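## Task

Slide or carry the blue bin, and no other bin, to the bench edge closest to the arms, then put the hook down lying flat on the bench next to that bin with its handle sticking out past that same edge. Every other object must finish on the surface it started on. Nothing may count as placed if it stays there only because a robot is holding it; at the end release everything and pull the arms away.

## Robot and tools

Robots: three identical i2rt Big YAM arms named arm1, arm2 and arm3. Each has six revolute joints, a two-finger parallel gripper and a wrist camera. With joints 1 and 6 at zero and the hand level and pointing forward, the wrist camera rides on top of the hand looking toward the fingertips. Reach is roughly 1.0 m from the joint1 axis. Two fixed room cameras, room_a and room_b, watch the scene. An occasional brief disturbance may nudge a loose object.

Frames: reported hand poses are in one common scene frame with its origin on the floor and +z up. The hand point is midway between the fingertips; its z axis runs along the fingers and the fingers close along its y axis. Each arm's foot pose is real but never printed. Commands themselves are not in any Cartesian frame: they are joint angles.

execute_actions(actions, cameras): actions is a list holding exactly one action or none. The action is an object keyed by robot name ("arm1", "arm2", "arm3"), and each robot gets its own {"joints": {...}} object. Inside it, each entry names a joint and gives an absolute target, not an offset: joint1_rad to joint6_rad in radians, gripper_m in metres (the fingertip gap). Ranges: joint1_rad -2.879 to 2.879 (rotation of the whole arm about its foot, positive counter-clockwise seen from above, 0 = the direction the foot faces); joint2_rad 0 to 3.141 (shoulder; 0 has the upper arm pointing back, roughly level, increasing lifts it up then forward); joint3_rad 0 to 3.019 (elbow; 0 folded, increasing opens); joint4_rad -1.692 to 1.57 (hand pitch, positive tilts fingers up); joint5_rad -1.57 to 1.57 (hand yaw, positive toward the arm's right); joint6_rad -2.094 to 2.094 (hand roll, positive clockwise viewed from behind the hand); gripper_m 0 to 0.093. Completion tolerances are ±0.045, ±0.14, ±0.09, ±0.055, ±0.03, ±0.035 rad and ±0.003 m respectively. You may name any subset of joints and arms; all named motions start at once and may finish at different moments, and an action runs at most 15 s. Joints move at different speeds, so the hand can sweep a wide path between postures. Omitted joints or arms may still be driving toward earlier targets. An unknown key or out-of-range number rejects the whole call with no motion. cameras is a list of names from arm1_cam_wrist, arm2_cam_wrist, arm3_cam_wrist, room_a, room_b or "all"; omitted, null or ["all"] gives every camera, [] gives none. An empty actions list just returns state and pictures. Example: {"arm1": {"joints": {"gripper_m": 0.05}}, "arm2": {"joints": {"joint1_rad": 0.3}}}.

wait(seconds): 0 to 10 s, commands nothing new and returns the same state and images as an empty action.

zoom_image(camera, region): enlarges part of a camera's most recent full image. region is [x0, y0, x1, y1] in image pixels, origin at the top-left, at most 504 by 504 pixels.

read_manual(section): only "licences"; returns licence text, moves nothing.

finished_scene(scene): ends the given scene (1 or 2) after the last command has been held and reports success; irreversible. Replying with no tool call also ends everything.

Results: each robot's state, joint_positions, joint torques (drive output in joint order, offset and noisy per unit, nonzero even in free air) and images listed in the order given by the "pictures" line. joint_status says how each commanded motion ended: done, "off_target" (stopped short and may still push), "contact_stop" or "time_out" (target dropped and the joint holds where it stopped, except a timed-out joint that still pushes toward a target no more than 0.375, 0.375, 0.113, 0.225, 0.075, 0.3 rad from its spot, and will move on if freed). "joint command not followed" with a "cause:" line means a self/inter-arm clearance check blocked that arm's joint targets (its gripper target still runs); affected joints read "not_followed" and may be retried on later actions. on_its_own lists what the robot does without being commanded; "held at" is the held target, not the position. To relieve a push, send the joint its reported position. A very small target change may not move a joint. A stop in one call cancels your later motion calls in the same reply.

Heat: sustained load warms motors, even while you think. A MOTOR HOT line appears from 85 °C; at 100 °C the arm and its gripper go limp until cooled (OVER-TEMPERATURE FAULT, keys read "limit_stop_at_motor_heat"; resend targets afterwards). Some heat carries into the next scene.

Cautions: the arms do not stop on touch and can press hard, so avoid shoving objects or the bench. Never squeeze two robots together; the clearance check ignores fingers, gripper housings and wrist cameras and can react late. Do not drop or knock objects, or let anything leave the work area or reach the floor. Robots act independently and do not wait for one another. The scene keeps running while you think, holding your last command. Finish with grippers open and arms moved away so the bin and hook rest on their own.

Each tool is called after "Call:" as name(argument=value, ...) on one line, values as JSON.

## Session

Call:
execute_actions(actions=[])

Scene clock: 0.00 s.
Joint torques (N m, as the arm reports them, + toward a larger angle): no reading
Motor temperatures (°C, as the motors report them): arm1=[30 31 37 32 29 31] | arm2=[29 32 34 31 29 29] | arm3=[31 29 36 32 28 29]
arm1.joint_positions: joint1_rad=-0.217 joint2_rad=+0.471 joint3_rad=+1.408 joint4_rad=-1.490 joint5_rad=-0.146 joint6_rad=-0.719 gripper_m=+0.095
arm1.joint_status: not commanded
arm1.hand: x=-0.8930 y=+0.1486 z=+1.3187 quat_wxyz=(-0.450, +0.750, -0.446, -0.192) (m; scene frame)
arm2.joint_positions: joint1_rad=-0.624 joint2_rad=+0.508 joint3_rad=+1.670 joint4_rad=-1.435 joint5_rad=-0.049 joint6_rad=+0.129 gripper_m=+0.094
arm2.joint_status: not commanded
arm2.hand: x=+0.0495 y=+0.1119 z=+1.4433 quat_wxyz=(-0.472, +0.397, -0.690, -0.378) (m; scene frame)
arm3.joint_positions: joint1_rad=+0.629 joint2_rad=+0.562 joint3_rad=+1.478 joint4_rad=-1.617 joint5_rad=+0.161 joint6_rad=+0.719 gripper_m=+0.094
arm3.joint_status: not commanded
arm3.hand: x=+0.8376 y=+0.1405 z=+1.2898 quat_wxyz=(-0.118, +0.585, -0.692, -0.405) (m; scene frame)
pictures: arm1_cam_wrist, arm2_cam_wrist, arm3_cam_wrist, room_a, room_b
Images, in order (width x height): arm1_cam_wrist 504x504, arm2_cam_wrist 504x504, arm3_cam_wrist 504x504, room_a 504x504, room_b 504x504.

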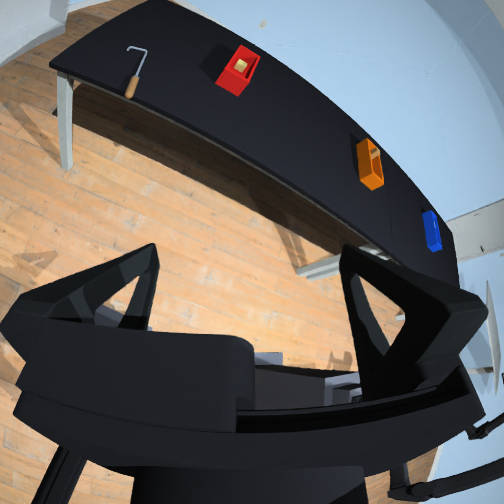

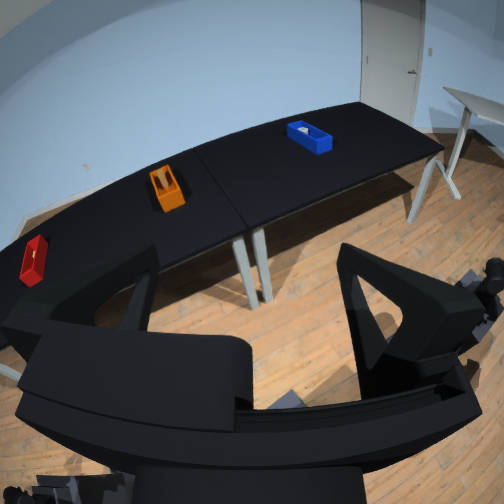

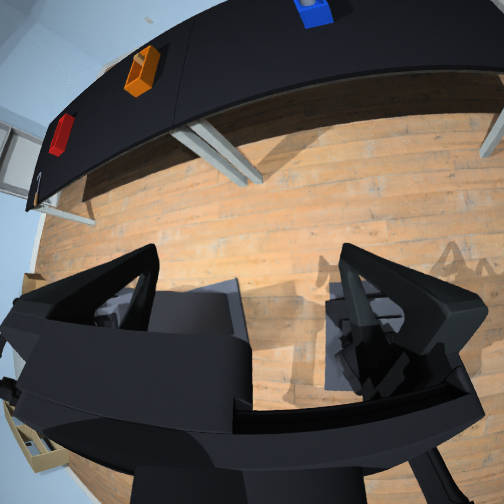

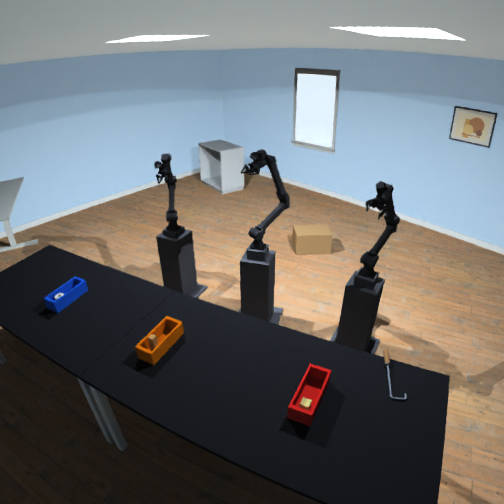

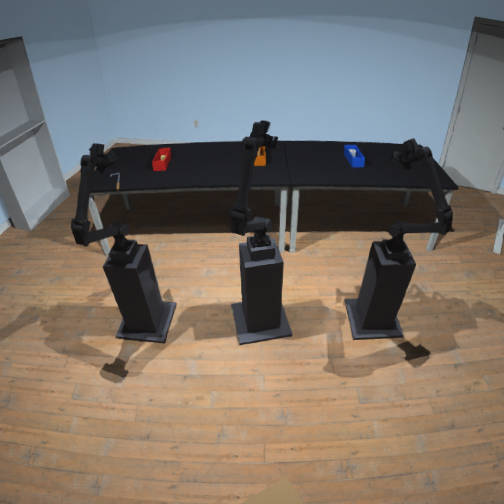

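Call:
execute_actions(actions=[{"arm1":{"joints":{"joint1_rad":0.52,"joint2_rad":2.28,"joint3_rad":1.19,"joint4_rad":1.15,"joint5_rad":0.25,"joint6_rad":0}},"arm2":{"joints":{"joint1_rad":1.367,"joint2_rad":1.885,"joint3_rad":0.34,"joint4_rad":1.56,"joint5_rad":0,"joint6_rad":0}},"arm3":{"joints":{"joint1_rad":1.56,"joint2_rad":1.1,"joint3_rad":1.36,"joint4_rad":-1.53,"joint5_rad":0,"joint6_rad":0}}}], cameras=["arm1_cam_wrist","room_a"])

Scene clock: 19.50 s.
Joint torques (N m, as the arm reports them, + toward a larger angle): arm1=[ -1.16 -24.18   7.62   2.52   0.23  -0.06] | arm2=[ -0.9  -12.78   1.67   2.82   0.18  -0.13] | arm3=[ 2.28 -7.76  9.28  1.18 -0.02 -0.08]
Motor temperatures (°C, as the motors report them): arm1=[30 31 39 32 29 31] | arm2=[29 33 35 32 29 29] | arm3=[31 29 38 32 28 30]
arm1.joint_positions: joint1_rad=+0.528 joint2_rad=+2.283 joint3_rad=+1.179 joint4_rad=+1.132 joint5_rad=+0.248 joint6_rad=-0.009 gripper_m=+0.095
arm1.joint_status: all done
arm1.hand: x=-1.1877 y=+0.6792 z=+0.8123 quat_wxyz=(-0.456, +0.540, -0.443, -0.552) (m; scene frame)
arm2.joint_positions: joint1_rad=+1.368 joint2_rad=+1.889 joint3_rad=+0.340 joint4_rad=+1.540 joint5_rad=-0.002 joint6_rad=+0.008 gripper_m=+0.094
arm2.joint_status: all done
arm2.hand: x=-0.4541 y=+0.0109 z=+0.8737 quat_wxyz=(+0.000, +0.707, -0.002, -0.707) (m; scene frame)
arm3.joint_positions: joint1_rad=+1.552 joint2_rad=+1.103 joint3_rad=+1.349 joint4_rad=-1.535 joint5_rad=+0.000 joint6_rad=+0.008 gripper_m=+0.094
arm3.joint_status: all done
arm3.hand: x=+0.5570 y=+0.0038 z=+1.1104 quat_wxyz=(+0.003, +0.990, -0.015, -0.139) (m; scene frame)
pictures: arm1_cam_wrist, room_a
Images, in order (width x height): arm1_cam_wrist 504x504, room_a 504x504.

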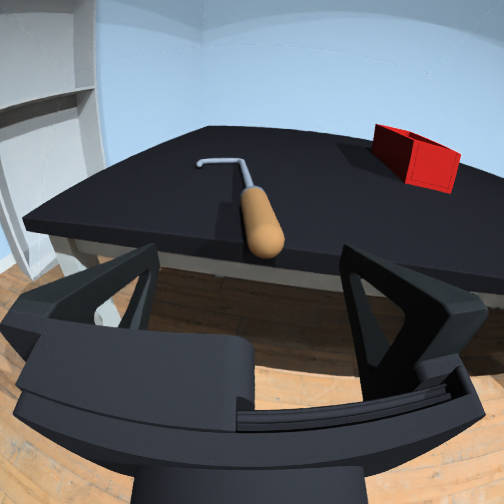

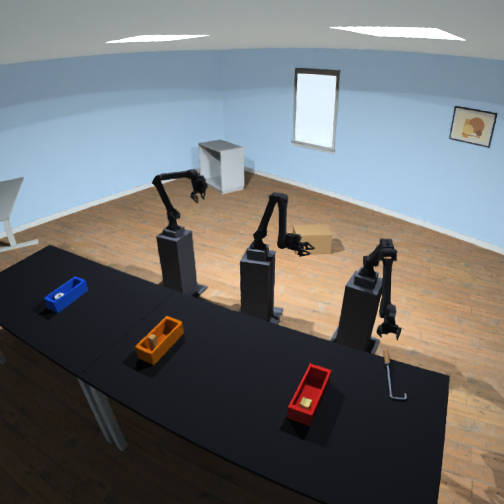

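Call:
execute_actions(actions=[{"arm1":{"joints":{"joint1_rad":0.44,"joint2_rad":2.40,"joint3_rad":1.62,"joint4_rad":0.71,"joint5_rad":0.057}}}], cameras=["arm1_cam_wrist"])

Scene clock: 31.70 s.
Joint torques (N m, as the arm reports them, + toward a larger angle): arm1=[  0.48 -27.76  11.55   1.76   0.03  -0.08] | arm2=[ -0.93 -12.61   1.65   2.85   0.18  -0.11] | arm3=[ 2.23 -7.46  9.32  1.26 -0.02 -0.07]
Motor temperatures (°C, as the motors report them): arm1=[30 32 39 32 29 31] | arm2=[29 33 35 32 29 29] | arm3=[31 29 39 32 28 30]
arm1.joint_positions: joint1_rad=+0.431 joint2_rad=+2.401 joint3_rad=+1.591 joint4_rad=+0.717 joint5_rad=+0.059 joint6_rad=-0.008 gripper_m=+0.095
arm1.joint_status: all done
arm1.hand: x=-1.1918 y=+0.8067 z=+0.8103 quat_wxyz=(-0.407, +0.596, -0.439, -0.535) (m; scene frame)
arm2.joint_positions: joint1_rad=+1.368 joint2_rad=+1.889 joint3_rad=+0.340 joint4_rad=+1.540 joint5_rad=-0.002 joint6_rad=+0.008 gripper_m=+0.094
arm2.joint_status: not commanded
arm2.hand: x=-0.4541 y=+0.0109 z=+0.8737 quat_wxyz=(+0.000, +0.707, -0.002, -0.707) (m; scene frame)
arm3.joint_positions: joint1_rad=+1.552 joint2_rad=+1.103 joint3_rad=+1.349 joint4_rad=-1.535 joint5_rad=+0.000 joint6_rad=+0.008 gripper_m=+0.094
arm3.joint_status: not commanded
arm3.hand: x=+0.5570 y=+0.0038 z=+1.1104 quat_wxyz=(+0.003, +0.990, -0.015, -0.139) (m; scene frame)
pictures: arm1_cam_wrist
Images, in order (width x height): arm1_cam_wrist 504x504.

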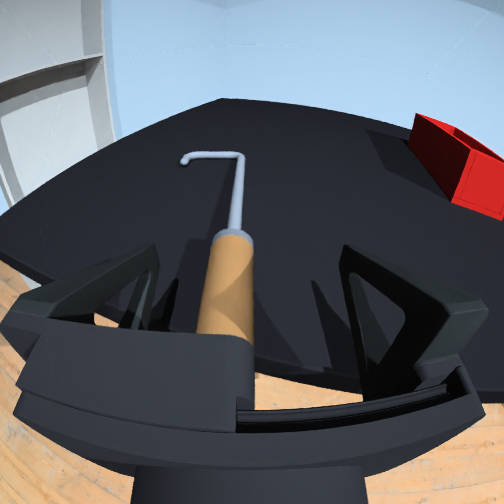

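Call:
execute_actions(actions=[{"arm1":{"joints":{"joint1_rad":0.458,"joint2_rad":2.305,"joint3_rad":1.465,"joint4_rad":0.76}}}], cameras=["arm1_cam_wrist"])

Scene clock: 44.93 s.
Joint torques (N m, as the arm reports them, + toward a larger angle): arm1=[  0.41 -27.85   8.59   2.69   0.01  -0.08] | arm2=[ -0.78 -12.74   1.62   2.82   0.19  -0.12] | arm3=[ 2.24 -7.29  9.24  1.27 -0.01 -0.09]
Motor temperatures (°C, as the motors report them): arm1=[30 33 40 32 29 31] | arm2=[29 33 34 32 29 29] | arm3=[31 30 40 32 28 30]
arm1.joint_positions: joint1_rad=+0.451 joint2_rad=+2.311 joint3_rad=+1.464 joint4_rad=+0.744 joint5_rad=+0.059 joint6_rad=-0.008 gripper_m=+0.095
arm1.joint_status: all done
arm1.hand: x=-1.1970 y=+0.7724 z=+0.8267 quat_wxyz=(-0.400, +0.603, -0.435, -0.536) (m; scene frame)
arm2.joint_positions: joint1_rad=+1.368 joint2_rad=+1.889 joint3_rad=+0.340 joint4_rad=+1.540 joint5_rad=-0.002 joint6_rad=+0.008 gripper_m=+0.094
arm2.joint_status: not commanded
arm2.hand: x=-0.4541 y=+0.0109 z=+0.8737 quat_wxyz=(+0.000, +0.707, -0.002, -0.707) (m; scene frame)
arm3.joint_positions: joint1_rad=+1.552 joint2_rad=+1.103 joint3_rad=+1.349 joint4_rad=-1.535 joint5_rad=+0.000 joint6_rad=+0.008 gripper_m=+0.094
arm3.joint_status: not commanded
arm3.hand: x=+0.5570 y=+0.0038 z=+1.1104 quat_wxyz=(+0.003, +0.990, -0.015, -0.139) (m; scene frame)
pictures: arm1_cam_wrist
Images, in order (width x height): arm1_cam_wrist 504x504.

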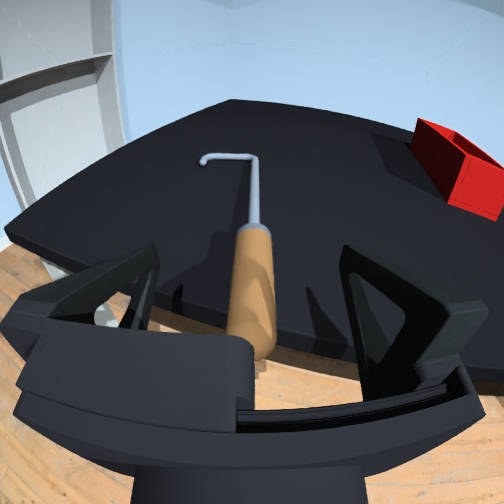

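Call:
execute_actions(actions=[{"arm1":{"joints":{"joint2_rad":2.45,"joint3_rad":1.615,"gripper_m":0.07}}}], cameras=["arm1_cam_wrist"])

Scene clock: 52.90 s.
Joint torques (N m, as the arm reports them, + toward a larger angle): arm1=[  0.21 -28.35  11.81   2.22   0.    -0.04] | arm2=[ -0.98 -12.73   1.66   2.85   0.19  -0.12] | arm3=[ 2.15 -7.22  9.24  1.23 -0.03 -0.09]
Motor temperatures (°C, as the motors report them): arm1=[30 34 40 32 29 31] | arm2=[29 33 34 32 29 29] | arm3=[31 30 40 32 28 30]
arm1.joint_positions: joint1_rad=+0.451 joint2_rad=+2.451 joint3_rad=+1.577 joint4_rad=+0.748 joint5_rad=+0.059 joint6_rad=-0.009 gripper_m=+0.070
arm1.joint_status: all done
arm1.hand: x=-1.2045 y=+0.7923 z=+0.7698 quat_wxyz=(-0.395, +0.609, -0.439, -0.529) (m; scene frame)
arm2.joint_positions: joint1_rad=+1.368 joint2_rad=+1.889 joint3_rad=+0.340 joint4_rad=+1.540 joint5_rad=-0.002 joint6_rad=+0.008 gripper_m=+0.094
arm2.joint_status: not commanded
arm2.hand: x=-0.4541 y=+0.0109 z=+0.8737 quat_wxyz=(+0.000, +0.707, -0.002, -0.707) (m; scene frame)
arm3.joint_positions: joint1_rad=+1.552 joint2_rad=+1.103 joint3_rad=+1.349 joint4_rad=-1.535 joint5_rad=+0.000 joint6_rad=+0.008 gripper_m=+0.094
arm3.joint_status: not commanded
arm3.hand: x=+0.5570 y=+0.0038 z=+1.1104 quat_wxyz=(+0.003, +0.990, -0.015, -0.139) (m; scene frame)
pictures: arm1_cam_wrist
Images, in order (width x height): arm1_cam_wrist 504x504.

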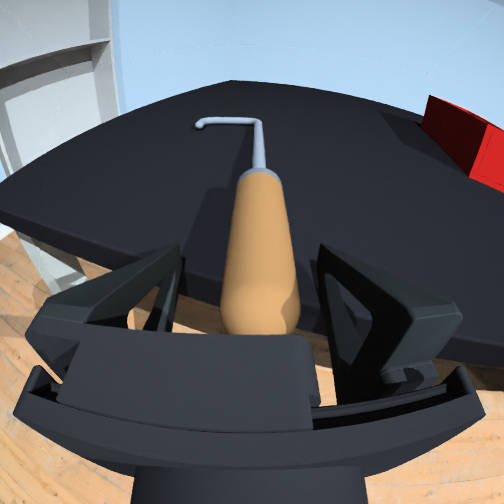

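Call:
execute_actions(actions=[{"arm1":{"joints":{"joint2_rad":2.468,"gripper_m":0.05}}}], cameras=[])

Call:
execute_actions(actions=[{"arm1":{"joints":{"gripper_m":0.0}}}], cameras=["arm1_cam_wrist"])

Scene clock: 59.20 s.
Joint torques (N m, as the arm reports them, + toward a larger angle): arm1=[ -0.68 -26.21  11.91   2.49   0.    -0.04] | arm2=[ -0.84 -12.95   1.63   2.84   0.19  -0.12] | arm3=[ 2.15 -7.39  9.26  1.26 -0.03 -0.07]
Motor temperatures (°C, as the motors report them): arm1=[30 34 40 32 29 31] | arm2=[29 33 34 32 29 29] | arm3=[31 30 40 32 28 30]
arm1.joint_positions: joint1_rad=+0.451 joint2_rad=+2.451 joint3_rad=+1.577 joint4_rad=+0.748 joint5_rad=+0.059 joint6_rad=-0.009 gripper_m=+0.050
arm1.joint_status: all done
arm1.hand: x=-1.2045 y=+0.7923 z=+0.7698 quat_wxyz=(-0.395, +0.609, -0.439, -0.529) (m; scene frame)
arm2.joint_positions: joint1_rad=+1.368 joint2_rad=+1.889 joint3_rad=+0.340 joint4_rad=+1.540 joint5_rad=-0.002 joint6_rad=+0.008 gripper_m=+0.094
arm2.joint_status: not commanded
arm2.hand: x=-0.4541 y=+0.0109 z=+0.8737 quat_wxyz=(+0.000, +0.707, -0.002, -0.707) (m; scene frame)
arm3.joint_positions: joint1_rad=+1.552 joint2_rad=+1.103 joint3_rad=+1.349 joint4_rad=-1.535 joint5_rad=+0.000 joint6_rad=+0.008 gripper_m=+0.094
arm3.joint_status: not commanded
arm3.hand: x=+0.5570 y=+0.0038 z=+1.1104 quat_wxyz=(+0.003, +0.990, -0.015, -0.139) (m; scene frame)
pictures: none
No camera images: the call's "cameras" was empty. Leave "cameras" out to get every camera's image.

Scene clock: 59.80 s.
Joint torques (N m, as the arm reports them, + toward a larger angle): arm1=[ -0.23 -27.18  11.87   2.47  -0.03  -0.06] | arm2=[ -1.01 -12.65   1.63   2.87   0.18  -0.13] | arm3=[ 2.18 -7.42  9.22  1.29 -0.04 -0.08]
Motor temperatures (°C, as the motors report them): arm1=[30 34 40 32 29 31] | arm2=[29 33 34 32 29 29] | arm3=[31 30 40 32 28 30]
arm1.joint_positions: joint1_rad=+0.451 joint2_rad=+2.451 joint3_rad=+1.577 joint4_rad=+0.748 joint5_rad=+0.060 joint6_rad=-0.008 gripper_m=+0.030
arm1.joint_status: gripper_m off_target (ended at +0.030, target +0.000)
arm1.hand: x=-1.2043 y=+0.7923 z=+0.7698 quat_wxyz=(-0.395, +0.609, -0.439, -0.529) (m; scene frame)
arm2.joint_positions: joint1_rad=+1.368 joint2_rad=+1.889 joint3_rad=+0.340 joint4_rad=+1.540 joint5_rad=-0.002 joint6_rad=+0.008 gripper_m=+0.094
arm2.joint_status: not commanded
arm2.hand: x=-0.4541 y=+0.0109 z=+0.8737 quat_wxyz=(+0.000, +0.707, -0.002, -0.707) (m; scene frame)
arm3.joint_positions: joint1_rad=+1.552 joint2_rad=+1.103 joint3_rad=+1.349 joint4_rad=-1.535 joint5_rad=+0.000 joint6_rad=+0.008 gripper_m=+0.094
arm3.joint_status: not commanded
arm3.hand: x=+0.5570 y=+0.0038 z=+1.1104 quat_wxyz=(+0.003, +0.990, -0.015, -0.139) (m; scene frame)
pictures: arm1_cam_wrist
Images, in order (width x height): arm1_cam_wrist 504x504.

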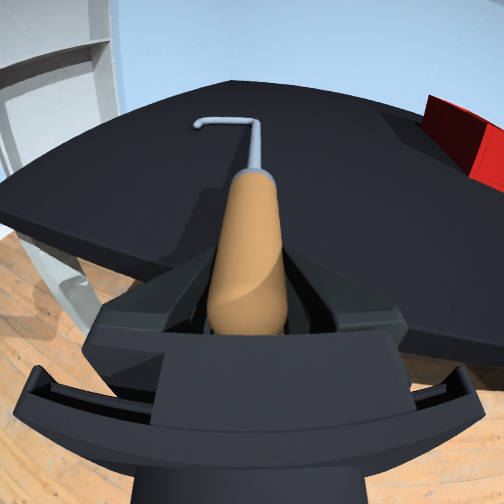

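Call:
execute_actions(actions=[{"arm1":{"joints":{"joint2_rad":2.35,"joint4_rad":0.68}}}], cameras=[])

Call:
execute_actions(actions=[{"arm1":{"joints":{"joint6_rad":1.57}}}], cameras=["arm1_cam_wrist","room_a"])

Scene clock: 68.37 s.
Joint torques (N m, as the arm reports them, + toward a larger angle): arm1=[ -0.05 -30.89  12.49   2.56  -0.01  -0.1 ] | arm2=[ -0.91 -12.65   1.65   2.8    0.18  -0.13] | arm3=[ 2.22 -7.53  9.22  1.21 -0.01 -0.09]
Motor temperatures (°C, as the motors report them): arm1=[30 34 41 32 29 31] | arm2=[29 33 34 32 29 29] | arm3=[31 30 40 32 28 30]
arm1.joint_positions: joint1_rad=+0.451 joint2_rad=+2.385 joint3_rad=+1.577 joint4_rad=+0.664 joint5_rad=+0.059 joint6_rad=-0.006 gripper_m=+0.030
arm1.joint_status: all done
arm1.hand: x=-1.2062 y=+0.7970 z=+0.8034 quat_wxyz=(-0.391, +0.614, -0.443, -0.523) (m; scene frame)
arm2.joint_positions: joint1_rad=+1.368 joint2_rad=+1.889 joint3_rad=+0.340 joint4_rad=+1.540 joint5_rad=-0.002 joint6_rad=+0.008 gripper_m=+0.094
arm2.joint_status: not commanded
arm2.hand: x=-0.4541 y=+0.0109 z=+0.8737 quat_wxyz=(+0.000, +0.707, -0.002, -0.707) (m; scene frame)
arm3.joint_positions: joint1_rad=+1.552 joint2_rad=+1.103 joint3_rad=+1.349 joint4_rad=-1.535 joint5_rad=+0.000 joint6_rad=+0.008 gripper_m=+0.094
arm3.joint_status: not commanded
arm3.hand: x=+0.5570 y=+0.0038 z=+1.1104 quat_wxyz=(+0.003, +0.990, -0.015, -0.139) (m; scene frame)
pictures: none
No camera images: the call's "cameras" was empty. Leave "cameras" out to get every camera's image.

Scene clock: 70.53 s.
Joint torques (N m, as the arm reports them, + toward a larger angle): arm1=[  0.03 -31.88  12.38   2.59   0.06  -0.07] | arm2=[ -0.99 -12.7    1.64   2.82   0.18  -0.12] | arm3=[ 2.14 -7.64  9.18  1.27 -0.03 -0.09]
Motor temperatures (°C, as the motors report them): arm1=[30 34 41 32 29 31] | arm2=[29 33 34 32 29 29] | arm3=[31 30 40 32 28 30]
arm1.joint_positions: joint1_rad=+0.451 joint2_rad=+2.382 joint3_rad=+1.577 joint4_rad=+0.664 joint5_rad=+0.058 joint6_rad=+1.560 gripper_m=+0.030
arm1.joint_status: all done
arm1.hand: x=-1.2065 y=+0.7972 z=+0.8059 quat_wxyz=(+0.093, +0.122, -0.746, -0.648) (m; scene frame)
arm2.joint_positions: joint1_rad=+1.368 joint2_rad=+1.889 joint3_rad=+0.340 joint4_rad=+1.540 joint5_rad=-0.002 joint6_rad=+0.008 gripper_m=+0.094
arm2.joint_status: not commanded
arm2.hand: x=-0.4541 y=+0.0109 z=+0.8737 quat_wxyz=(+0.000, +0.707, -0.002, -0.707) (m; scene frame)
arm3.joint_positions: joint1_rad=+1.552 joint2_rad=+1.103 joint3_rad=+1.349 joint4_rad=-1.535 joint5_rad=+0.000 joint6_rad=+0.008 gripper_m=+0.094
arm3.joint_status: not commanded
arm3.hand: x=+0.5570 y=+0.0038 z=+1.1104 quat_wxyz=(+0.003, +0.990, -0.015, -0.139) (m; scene frame)
pictures: arm1_cam_wrist, room_a
Images, in order (width x height): arm1_cam_wrist 504x504, room_a 504x504.

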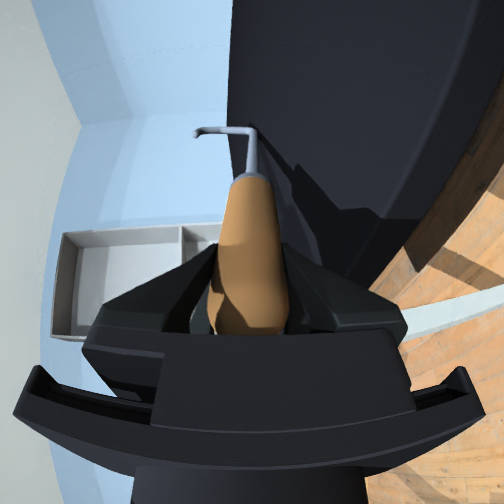

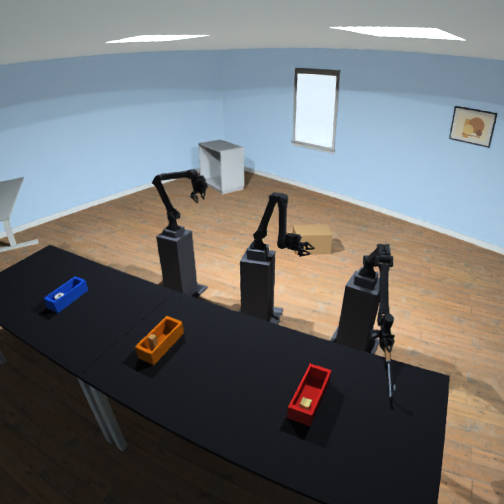

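Call:
execute_actions(actions=[{"arm1":{"joints":{"joint2_rad":1.32,"joint3_rad":1.13,"joint5_rad":0}}}], cameras=[])

Call:
execute_actions(actions=[{"arm1":{"joints":{"joint1_rad":-0.5,"joint4_rad":-1.35}}}], cameras=["arm1_cam_wrist"])

Call:
execute_actions(actions=[{"arm1":{"joints":{"joint1_rad":-1.43,"joint6_rad":0}}}], cameras=["arm1_cam_wrist","arm2_cam_wrist","room_b"])

Scene clock: 81.93 s.
Joint torques (N m, as the arm reports them, + toward a larger angle): arm1=[ -0.71 -17.83  14.88   2.8    0.13  -0.15] | arm2=[ -0.88 -12.81   1.61   2.81   0.18  -0.12] | arm3=[ 1.87 -7.22  9.26  1.25 -0.01 -0.09]
Motor temperatures (°C, as the motors report them): arm1=[30 35 42 32 29 31] | arm2=[29 33 34 32 29 29] | arm3=[31 30 40 32 28 30]
arm1.joint_positions: joint1_rad=+0.453 joint2_rad=+1.353 joint3_rad=+1.090 joint4_rad=+0.647 joint5_rad=-0.001 joint6_rad=+1.567 gripper_m=+0.030
arm1.joint_status: all done
arm1.hand: x=-1.1300 y=+0.5625 z=+1.2828 quat_wxyz=(+0.149, +0.104, -0.550, -0.815) (m; scene frame)
arm2.joint_positions: joint1_rad=+1.368 joint2_rad=+1.889 joint3_rad=+0.340 joint4_rad=+1.540 joint5_rad=-0.002 joint6_rad=+0.008 gripper_m=+0.094
arm2.joint_status: not commanded
arm2.hand: x=-0.4541 y=+0.0109 z=+0.8737 quat_wxyz=(+0.000, +0.707, -0.002, -0.707) (m; scene frame)
arm3.joint_positions: joint1_rad=+1.552 joint2_rad=+1.103 joint3_rad=+1.349 joint4_rad=-1.535 joint5_rad=+0.000 joint6_rad=+0.008 gripper_m=+0.094
arm3.joint_status: not commanded
arm3.hand: x=+0.5570 y=+0.0038 z=+1.1104 quat_wxyz=(+0.003, +0.990, -0.015, -0.139) (m; scene frame)
pictures: none
No camera images: the call's "cameras" was empty. Leave "cameras" out to get every camera's image.

Scene clock: 83.93 s.
Joint torques (N m, as the arm reports them, + toward a larger angle): arm1=[  0.65 -15.18  13.51   0.07   0.3   -0.1 ] | arm2=[ -0.89 -12.76   1.63   2.82   0.18  -0.12] | arm3=[ 2.42 -7.56  9.24  1.26 -0.02 -0.08]
Motor temperatures (°C, as the motors report them): arm1=[30 34 42 32 29 31] | arm2=[29 33 34 32 29 29] | arm3=[31 30 40 32 28 30]
arm1.joint_positions: joint1_rad=-0.510 joint2_rad=+1.347 joint3_rad=+1.090 joint4_rad=-1.343 joint5_rad=-0.001 joint6_rad=+1.568 gripper_m=+0.030
arm1.joint_status: all done
arm1.hand: x=-0.7074 y=+0.3014 z=+0.9484 quat_wxyz=(+0.004, -0.293, -0.956, +0.015) (m; scene frame)
arm2.joint_positions: joint1_rad=+1.368 joint2_rad=+1.889 joint3_rad=+0.340 joint4_rad=+1.540 joint5_rad=-0.002 joint6_rad=+0.008 gripper_m=+0.094
arm2.joint_status: not commanded
arm2.hand: x=-0.4541 y=+0.0109 z=+0.8737 quat_wxyz=(+0.000, +0.707, -0.002, -0.707) (m; scene frame)
arm3.joint_positions: joint1_rad=+1.552 joint2_rad=+1.103 joint3_rad=+1.349 joint4_rad=-1.535 joint5_rad=+0.000 joint6_rad=+0.008 gripper_m=+0.094
arm3.joint_status: not commanded
arm3.hand: x=+0.5570 y=+0.0038 z=+1.1104 quat_wxyz=(+0.003, +0.990, -0.015, -0.139) (m; scene frame)
pictures: arm1_cam_wrist
Images, in order (width x height): arm1_cam_wrist 504x504.

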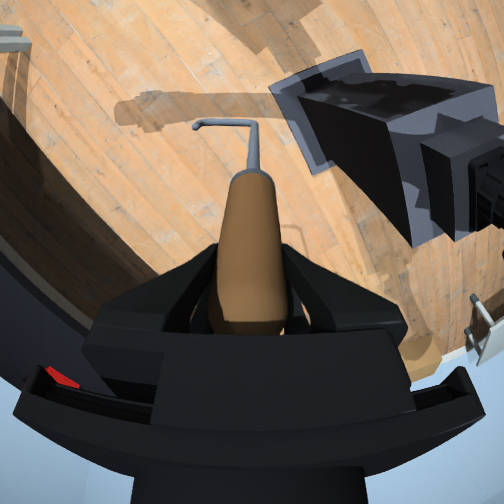

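Scene clock: 86.10 s.
Joint torques (N m, as the arm reports them, + toward a larger angle): arm1=[ -0.88 -15.74  13.66   0.28  -0.02  -0.21] | arm2=[ -1.01 -12.75   1.63   2.85   0.18  -0.13] | arm3=[ 2.44 -7.49  9.18  1.16 -0.03 -0.08]
Motor temperatures (°C, as the motors report them): arm1=[30 34 42 32 29 31] | arm2=[29 33 34 32 29 29] | arm3=[31 30 40 32 28 30]
arm1.joint_positions: joint1_rad=-1.429 joint2_rad=+1.347 joint3_rad=+1.090 joint4_rad=-1.343 joint5_rad=+0.002 joint6_rad=+0.010 gripper_m=+0.030
arm1.joint_status: all done
arm1.hand: x=-0.5475 y=+0.0177 z=+0.9493 quat_wxyz=(+0.014, +0.023, -1.000, +0.003) (m; scene frame)
arm2.joint_positions: joint1_rad=+1.368 joint2_rad=+1.889 joint3_rad=+0.340 joint4_rad=+1.540 joint5_rad=-0.002 joint6_rad=+0.008 gripper_m=+0.094
arm2.joint_status: not commanded
arm2.hand: x=-0.4541 y=+0.0109 z=+0.8737 quat_wxyz=(+0.000, +0.707, -0.002, -0.707) (m; scene frame)
arm3.joint_positions: joint1_rad=+1.552 joint2_rad=+1.103 joint3_rad=+1.349 joint4_rad=-1.535 joint5_rad=+0.000 joint6_rad=+0.008 gripper_m=+0.094
arm3.joint_status: not commanded
arm3.hand: x=+0.5570 y=+0.0038 z=+1.1104 quat_wxyz=(+0.003, +0.990, -0.015, -0.139) (m; scene frame)
pictures: arm1_cam_wrist, arm2_cam_wrist, room_b
Images, in order (width x height): arm1_cam_wrist 504x504, arm2_cam_wrist 504x504, room_b 504x504.

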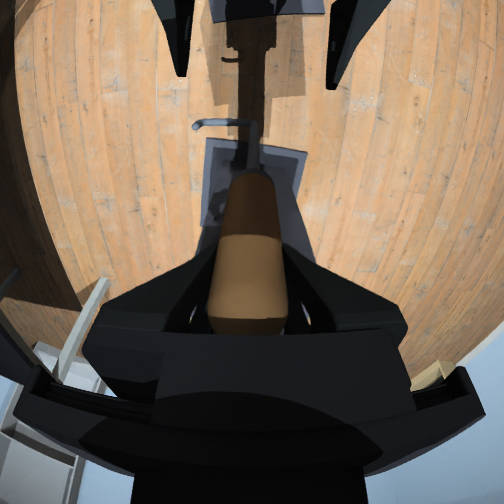

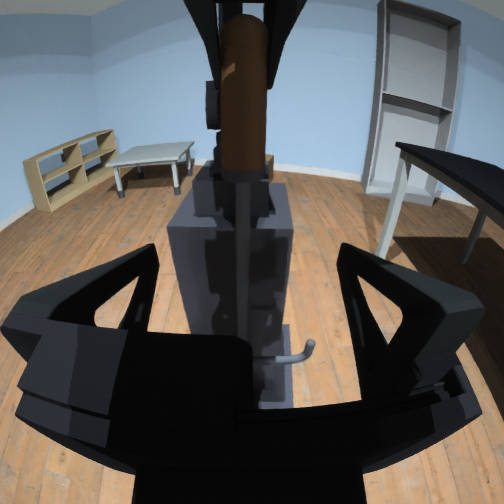

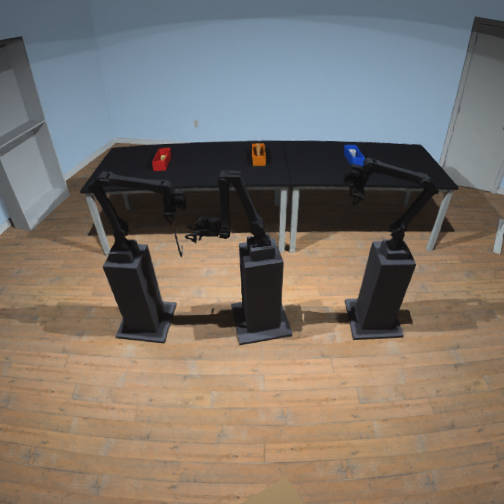

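Call:
execute_actions(actions=[])

Scene clock: 106.10 s.
Joint torques (N m, as the arm reports them, + toward a larger angle): arm1=[ -0.59 -15.76  13.42   0.2   -0.02  -0.25] | arm2=[ -1.   -12.89   1.66   2.79   0.18  -0.11] | arm3=[ 2.06 -7.63  9.25  1.25 -0.02 -0.06]
Motor temperatures (°C, as the motors report them): arm1=[30 33 43 32 29 31] | arm2=[29 33 34 32 29 29] | arm3=[31 30 40 32 28 30]
arm1.joint_positions: joint1_rad=-1.429 joint2_rad=+1.347 joint3_rad=+1.090 joint4_rad=-1.343 joint5_rad=+0.002 joint6_rad=+0.009 gripper_m=+0.030
arm1.joint_status: all done
arm1.hand: x=-0.5475 y=+0.0177 z=+0.9493 quat_wxyz=(+0.014, +0.023, -1.000, +0.003) (m; scene frame)
arm2.joint_positions: joint1_rad=+1.368 joint2_rad=+1.889 joint3_rad=+0.340 joint4_rad=+1.540 joint5_rad=-0.002 joint6_rad=+0.008 gripper_m=+0.094
arm2.joint_status: not commanded
arm2.hand: x=-0.4541 y=+0.0109 z=+0.8737 quat_wxyz=(+0.000, +0.707, -0.002, -0.707) (m; scene frame)
arm3.joint_positions: joint1_rad=+1.552 joint2_rad=+1.103 joint3_rad=+1.349 joint4_rad=-1.535 joint5_rad=+0.000 joint6_rad=+0.008 gripper_m=+0.094
arm3.joint_status: not commanded
arm3.hand: x=+0.5570 y=+0.0038 z=+1.1104 quat_wxyz=(+0.003, +0.990, -0.015, -0.139) (m; scene frame)
pictures: arm1_cam_wrist, arm2_cam_wrist, arm3_cam_wrist, room_a, room_b
Images, in order (width x height): arm1_cam_wrist 504x504, arm2_cam_wrist 504x504, arm3_cam_wrist 504x504, room_a 504x504, room_b 504x504.

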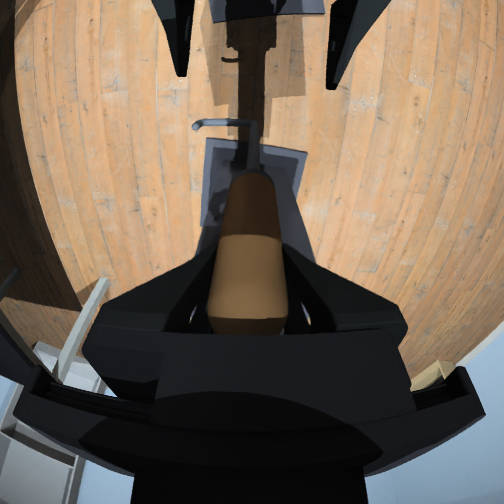

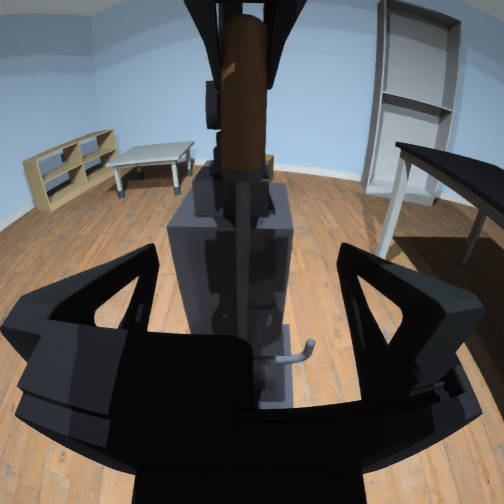

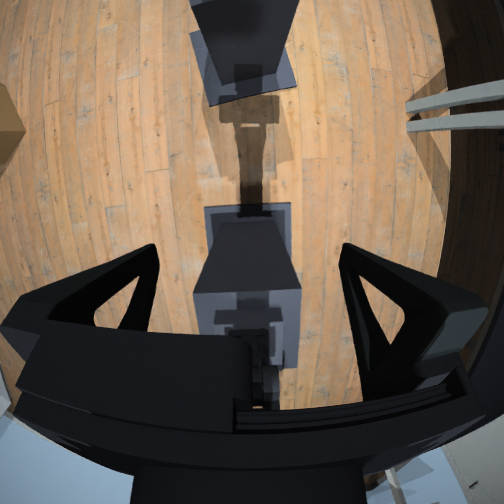

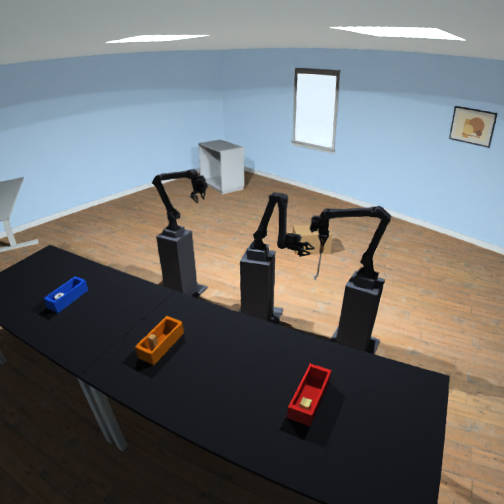

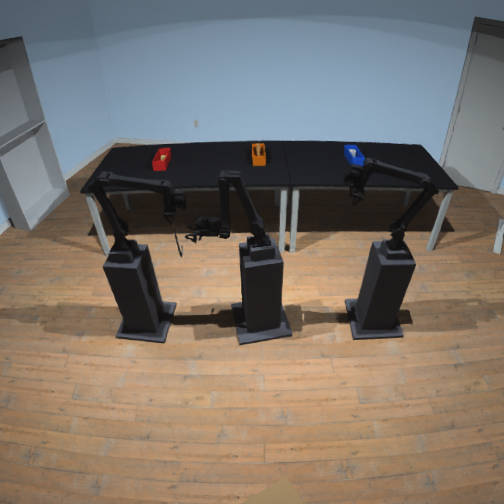

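Call:
execute_actions(actions=[{"arm2":{"joints":{"joint2_rad":1.985,"joint3_rad":0.575,"joint4_rad":1.51,"gripper_m":0.06}}}], cameras=["arm1_cam_wrist","arm2_cam_wrist"])

Scene clock: 111.87 s.
Joint torques (N m, as the arm reports them, + toward a larger angle): arm1=[ -0.82 -15.8   13.73   0.21  -0.03  -0.17] | arm2=[ -0.89 -16.33   3.11   1.82   0.19  -0.11] | arm3=[ 2.19 -7.46  9.28  1.26 -0.04 -0.08]
Motor temperatures (°C, as the motors report them): arm1=[30 33 43 32 29 31] | arm2=[29 33 34 32 29 29] | arm3=[31 30 40 32 28 30]
arm1.joint_positions: joint1_rad=-1.429 joint2_rad=+1.347 joint3_rad=+1.090 joint4_rad=-1.343 joint5_rad=+0.002 joint6_rad=+0.009 gripper_m=+0.030
arm1.joint_status: not commanded
arm1.hand: x=-0.5475 y=+0.0177 z=+0.9493 quat_wxyz=(+0.014, +0.023, -1.000, +0.003) (m; scene frame)
arm2.joint_positions: joint1_rad=+1.368 joint2_rad=+1.994 joint3_rad=+0.567 joint4_rad=+1.511 joint5_rad=-0.002 joint6_rad=+0.008 gripper_m=+0.060
arm2.joint_status: all done
arm2.hand: x=-0.5343 y=+0.0113 z=+0.8807 quat_wxyz=(+0.000, +0.673, -0.002, -0.740) (m; scene frame)
arm3.joint_positions: joint1_rad=+1.552 joint2_rad=+1.103 joint3_rad=+1.349 joint4_rad=-1.535 joint5_rad=+0.000 joint6_rad=+0.008 gripper_m=+0.094
arm3.joint_status: not commanded
arm3.hand: x=+0.5570 y=+0.0038 z=+1.1104 quat_wxyz=(+0.003, +0.990, -0.015, -0.139) (m; scene frame)
pictures: arm1_cam_wrist, arm2_cam_wrist
Images, in order (width x height): arm1_cam_wrist 504x504, arm2_cam_wrist 504x504.

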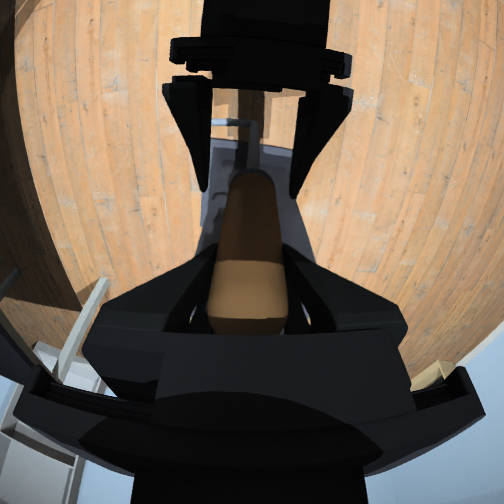

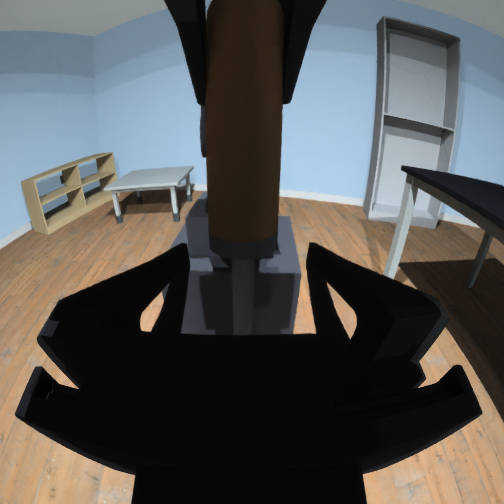

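Too high; level it.

Call:
execute_actions(actions=[{"arm2":{"joints":{"joint4_rad":1.41,"joint1_rad":1.385}}}], cameras=["arm1_cam_wrist","arm2_cam_wrist"])

Scene clock: 115.43 s.
Joint torques (N m, as the arm reports them, + toward a larger angle): arm1=[ -0.94 -14.89  13.63   0.25   0.    -0.2 ] | arm2=[ -0.21 -15.94   3.12   1.76   0.18  -0.11] | arm3=[ 2.05 -7.35  9.2   1.26 -0.02 -0.08]
Motor temperatures (°C, as the motors report them): arm1=[30 33 43 32 29 31] | arm2=[29 33 34 32 29 29] | arm3=[31 30 40 32 28 30]
arm1.joint_positions: joint1_rad=-1.429 joint2_rad=+1.347 joint3_rad=+1.090 joint4_rad=-1.343 joint5_rad=+0.002 joint6_rad=+0.009 gripper_m=+0.030
arm1.joint_status: not commanded
arm1.hand: x=-0.5475 y=+0.0177 z=+0.9493 quat_wxyz=(+0.014, +0.023, -1.000, +0.003) (m; scene frame)
arm2.joint_positions: joint1_rad=+1.379 joint2_rad=+1.994 joint3_rad=+0.567 joint4_rad=+1.415 joint5_rad=-0.002 joint6_rad=+0.008 gripper_m=+0.060
arm2.joint_status: all done
arm2.hand: x=-0.5354 y=+0.0056 z=+0.8572 quat_wxyz=(+0.004, +0.708, +0.002, -0.707) (m; scene frame)
arm3.joint_positions: joint1_rad=+1.552 joint2_rad=+1.103 joint3_rad=+1.349 joint4_rad=-1.535 joint5_rad=+0.000 joint6_rad=+0.008 gripper_m=+0.094
arm3.joint_status: not commanded
arm3.hand: x=+0.5570 y=+0.0038 z=+1.1104 quat_wxyz=(+0.003, +0.990, -0.015, -0.139) (m; scene frame)
pictures: arm1_cam_wrist, arm2_cam_wrist
Images, in order (width x height): arm1_cam_wrist 504x504, arm2_cam_wrist 504x504.

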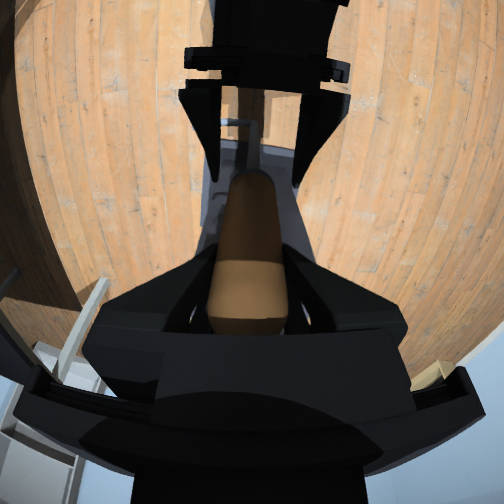

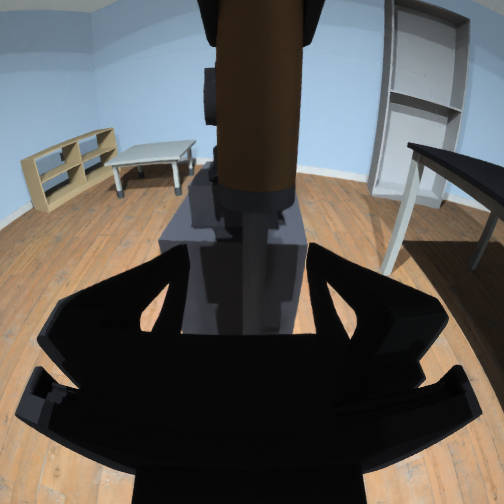

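Call:
execute_actions(actions=[{"arm2":{"joints":{"gripper_m":0.0}}}], cameras=["arm1_cam_wrist","arm2_cam_wrist"])

Scene clock: 121.00 s.
Joint torques (N m, as the arm reports them, + toward a larger angle): arm1=[ -0.25 -15.17  13.65   0.28  -0.19  -0.24] | arm2=[ -0.26 -16.08   3.02   1.79  -0.01  -0.13] | arm3=[ 2.12 -7.45  9.2   1.22 -0.03 -0.08]
Motor temperatures (°C, as the motors report them): arm1=[30 33 43 32 29 31] | arm2=[29 33 34 32 29 29] | arm3=[31 30 40 32 28 30]
arm1.joint_positions: joint1_rad=-1.429 joint2_rad=+1.347 joint3_rad=+1.090 joint4_rad=-1.343 joint5_rad=+0.006 joint6_rad=+0.009 gripper_m=+0.030
arm1.joint_status: not commanded
arm1.hand: x=-0.5475 y=+0.0170 z=+0.9494 quat_wxyz=(+0.014, +0.023, -1.000, +0.005) (m; scene frame)
arm2.joint_positions: joint1_rad=+1.378 joint2_rad=+1.994 joint3_rad=+0.567 joint4_rad=+1.415 joint5_rad=+0.004 joint6_rad=+0.008 gripper_m=+0.009
arm2.joint_status: gripper_m off_target (ended at +0.009, target +0.000)
arm2.hand: x=-0.5354 y=+0.0070 z=+0.8572 quat_wxyz=(+0.002, +0.708, -0.001, -0.707) (m; scene frame)
arm3.joint_positions: joint1_rad=+1.552 joint2_rad=+1.103 joint3_rad=+1.349 joint4_rad=-1.535 joint5_rad=+0.000 joint6_rad=+0.008 gripper_m=+0.094
arm3.joint_status: not commanded
arm3.hand: x=+0.5570 y=+0.0038 z=+1.1104 quat_wxyz=(+0.003, +0.990, -0.015, -0.139) (m; scene frame)
pictures: arm1_cam_wrist, arm2_cam_wrist
Images, in order (width x height): arm1_cam_wrist 504x504, arm2_cam_wrist 504x504.

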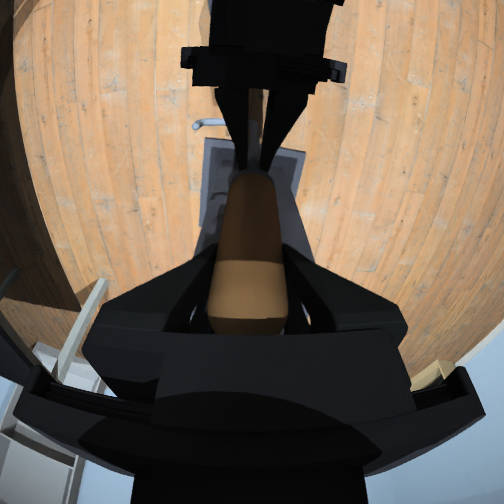

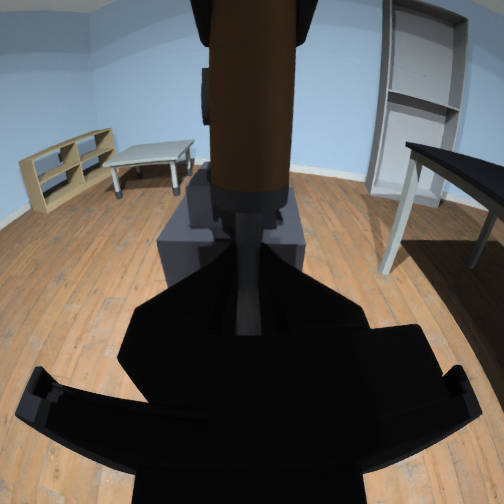

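Call:
execute_actions(actions=[{"arm1":{"joints":{"gripper_m":0.09}}}], cameras=[])

Call:
execute_actions(actions=[{"arm1":{"joints":{"joint2_rad":1.15,"joint3_rad":1.2,"joint4_rad":-1.62}}}], cameras=["arm1_cam_wrist","arm2_cam_wrist","room_b"])

Scene clock: 126.83 s.
Joint torques (N m, as the arm reports them, + toward a larger angle): arm1=[ -0.24 -13.51  13.48   0.41  -0.09  -0.21] | arm2=[ -0.24 -16.82   3.27   2.6    0.04  -0.12] | arm3=[ 2.48 -7.54  9.21  1.26 -0.02 -0.07]
Motor temperatures (°C, as the motors report them): arm1=[30 33 44 32 29 31] | arm2=[29 33 34 32 29 29] | arm3=[31 30 40 32 28 30]
arm1.joint_positions: joint1_rad=-1.429 joint2_rad=+1.328 joint3_rad=+1.090 joint4_rad=-1.343 joint5_rad=+0.002 joint6_rad=+0.009 gripper_m=+0.090
arm1.joint_status: all done
arm1.hand: x=-0.5484 y=+0.0176 z=+0.9560 quat_wxyz=(+0.004, +0.023, -1.000, +0.002) (m; scene frame)
arm2.joint_positions: joint1_rad=+1.379 joint2_rad=+2.002 joint3_rad=+0.563 joint4_rad=+1.394 joint5_rad=+0.002 joint6_rad=+0.008 gripper_m=+0.009
arm2.joint_status: not commanded
arm2.hand: x=-0.5334 y=+0.0066 z=+0.8467 quat_wxyz=(+0.002, +0.719, +0.000, -0.695) (m; scene frame)
arm3.joint_positions: joint1_rad=+1.552 joint2_rad=+1.103 joint3_rad=+1.349 joint4_rad=-1.535 joint5_rad=+0.000 joint6_rad=+0.008 gripper_m=+0.094
arm3.joint_status: not commanded
arm3.hand: x=+0.5570 y=+0.0038 z=+1.1104 quat_wxyz=(+0.003, +0.990, -0.015, -0.139) (m; scene frame)
pictures: none
No camera images: the call's "cameras" was empty. Leave "cameras" out to get every camera's image.

Scene clock: 127.97 s.
Joint torques (N m, as the arm reports them, + toward a larger angle): arm1=[-0.63 -8.89 12.98  0.07 -0.03 -0.2 ] | arm2=[ -0.21 -16.79   3.21   2.69   0.02  -0.12] | arm3=[ 2.25 -7.39  9.24  1.25 -0.01 -0.07]
Motor temperatures (°C, as the motors report them): arm1=[30 32 44 32 29 31] | arm2=[29 34 34 32 29 29] | arm3=[31 30 40 32 28 30]
arm1.joint_positions: joint1_rad=-1.429 joint2_rad=+1.144 joint3_rad=+1.168 joint4_rad=-1.611 joint5_rad=+0.002 joint6_rad=+0.009 gripper_m=+0.090
arm1.joint_status: all done
arm1.hand: x=-0.6092 y=+0.0145 z=+1.0439 quat_wxyz=(+0.007, +0.023, -1.000, +0.003) (m; scene frame)
arm2.joint_positions: joint1_rad=+1.379 joint2_rad=+2.002 joint3_rad=+0.563 joint4_rad=+1.394 joint5_rad=+0.002 joint6_rad=+0.008 gripper_m=+0.009
arm2.joint_status: not commanded
arm2.hand: x=-0.5334 y=+0.0066 z=+0.8467 quat_wxyz=(+0.002, +0.719, +0.000, -0.695) (m; scene frame)
arm3.joint_positions: joint1_rad=+1.552 joint2_rad=+1.103 joint3_rad=+1.349 joint4_rad=-1.535 joint5_rad=+0.000 joint6_rad=+0.008 gripper_m=+0.094
arm3.joint_status: not commanded
arm3.hand: x=+0.5570 y=+0.0038 z=+1.1104 quat_wxyz=(+0.003, +0.990, -0.015, -0.139) (m; scene frame)
pictures: arm1_cam_wrist, arm2_cam_wrist, room_b
Images, in order (width x height): arm1_cam_wrist 504x504, arm2_cam_wrist 504x504, room_b 504x504.

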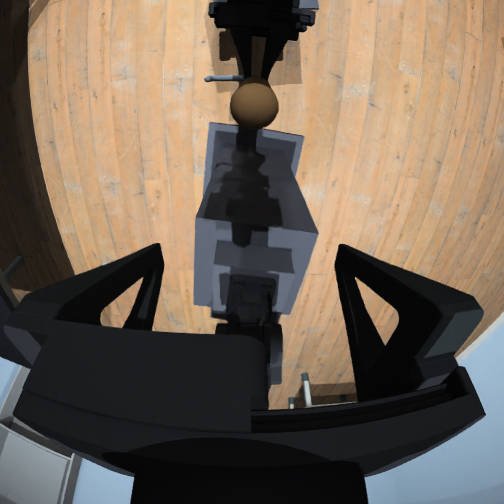

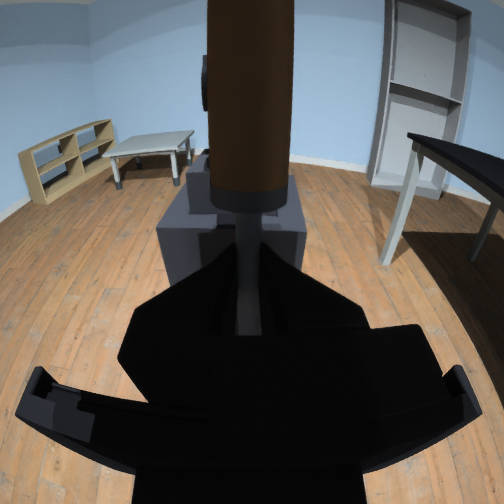

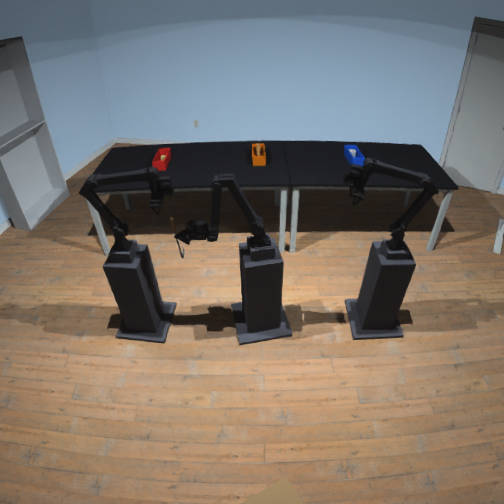

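Call:
execute_actions(actions=[{"arm2":{"joints":{"joint1_rad":-1.765,"joint4_rad":1.45}},"arm1":{"joints":{"joint1_rad":0.3}},"arm3":{"joints":{"joint4_rad":-1.69,"joint3_rad":1.27}}}], cameras=["arm3_cam_wrist","arm2_cam_wrist","room_b"])

Scene clock: 136.90 s.
Joint torques (N m, as the arm reports them, + toward a larger angle): arm1=[-0.22 -9.8  13.24  0.23  0.12 -0.21] | arm2=[  0.08 -17.03   3.13   3.88   0.02  -0.12] | arm3=[ 2.18 -7.24  8.29  0.33 -0.02 -0.09]
Motor temperatures (°C, as the motors report them): arm1=[30 32 44 32 29 31] | arm2=[29 34 34 32 29 29] | arm3=[31 30 40 32 28 30]
arm1.joint_positions: joint1_rad=+0.296 joint2_rad=+1.149 joint3_rad=+1.168 joint4_rad=-1.611 joint5_rad=+0.000 joint6_rad=+0.007 gripper_m=+0.090
arm1.joint_status: all done
arm1.hand: x=-0.9766 y=+0.2973 z=+1.0413 quat_wxyz=(+0.007, +0.775, -0.632, +0.010) (m; scene frame)
arm2.joint_positions: joint1_rad=-1.772 joint2_rad=+2.002 joint3_rad=+0.563 joint4_rad=+1.406 joint5_rad=+0.002 joint6_rad=+0.008 gripper_m=+0.009
arm2.joint_status: all done
arm2.hand: x=+0.5427 y=+0.0059 z=+0.8392 quat_wxyz=(-0.692, -0.006, -0.722, -0.002) (m; scene frame)
arm3.joint_positions: joint1_rad=+1.552 joint2_rad=+1.103 joint3_rad=+1.267 joint4_rad=-1.682 joint5_rad=+0.000 joint6_rad=+0.008 gripper_m=+0.094
arm3.joint_status: all done
arm3.hand: x=+0.6063 y=+0.0024 z=+1.0706 quat_wxyz=(+0.004, +1.000, -0.015, -0.024) (m; scene frame)
pictures: arm2_cam_wrist, arm3_cam_wrist, room_b
Images, in order (width x height): arm2_cam_wrist 504x504, arm3_cam_wrist 504x504, room_b 504x504.

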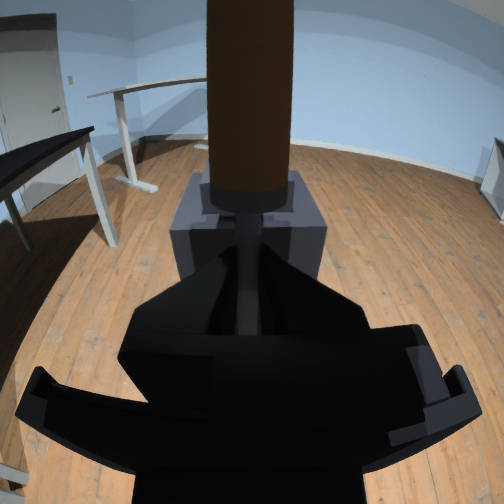

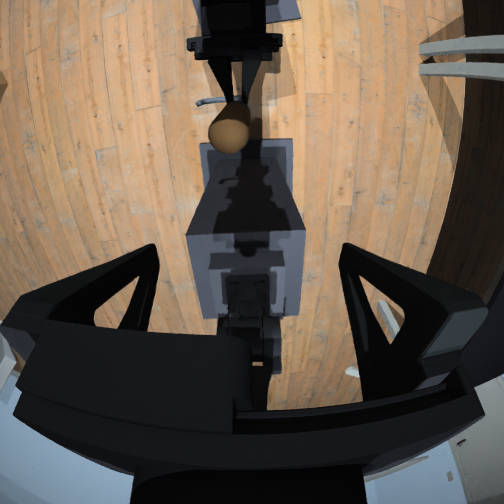

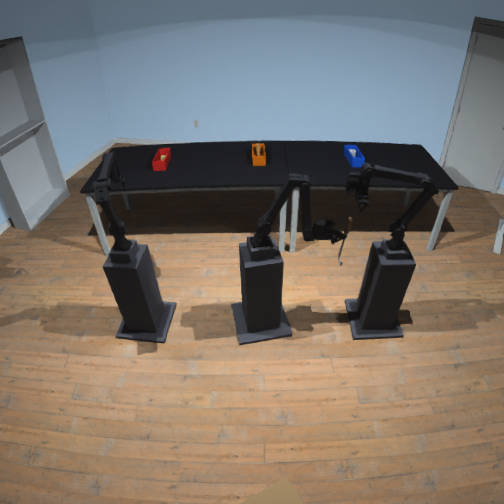

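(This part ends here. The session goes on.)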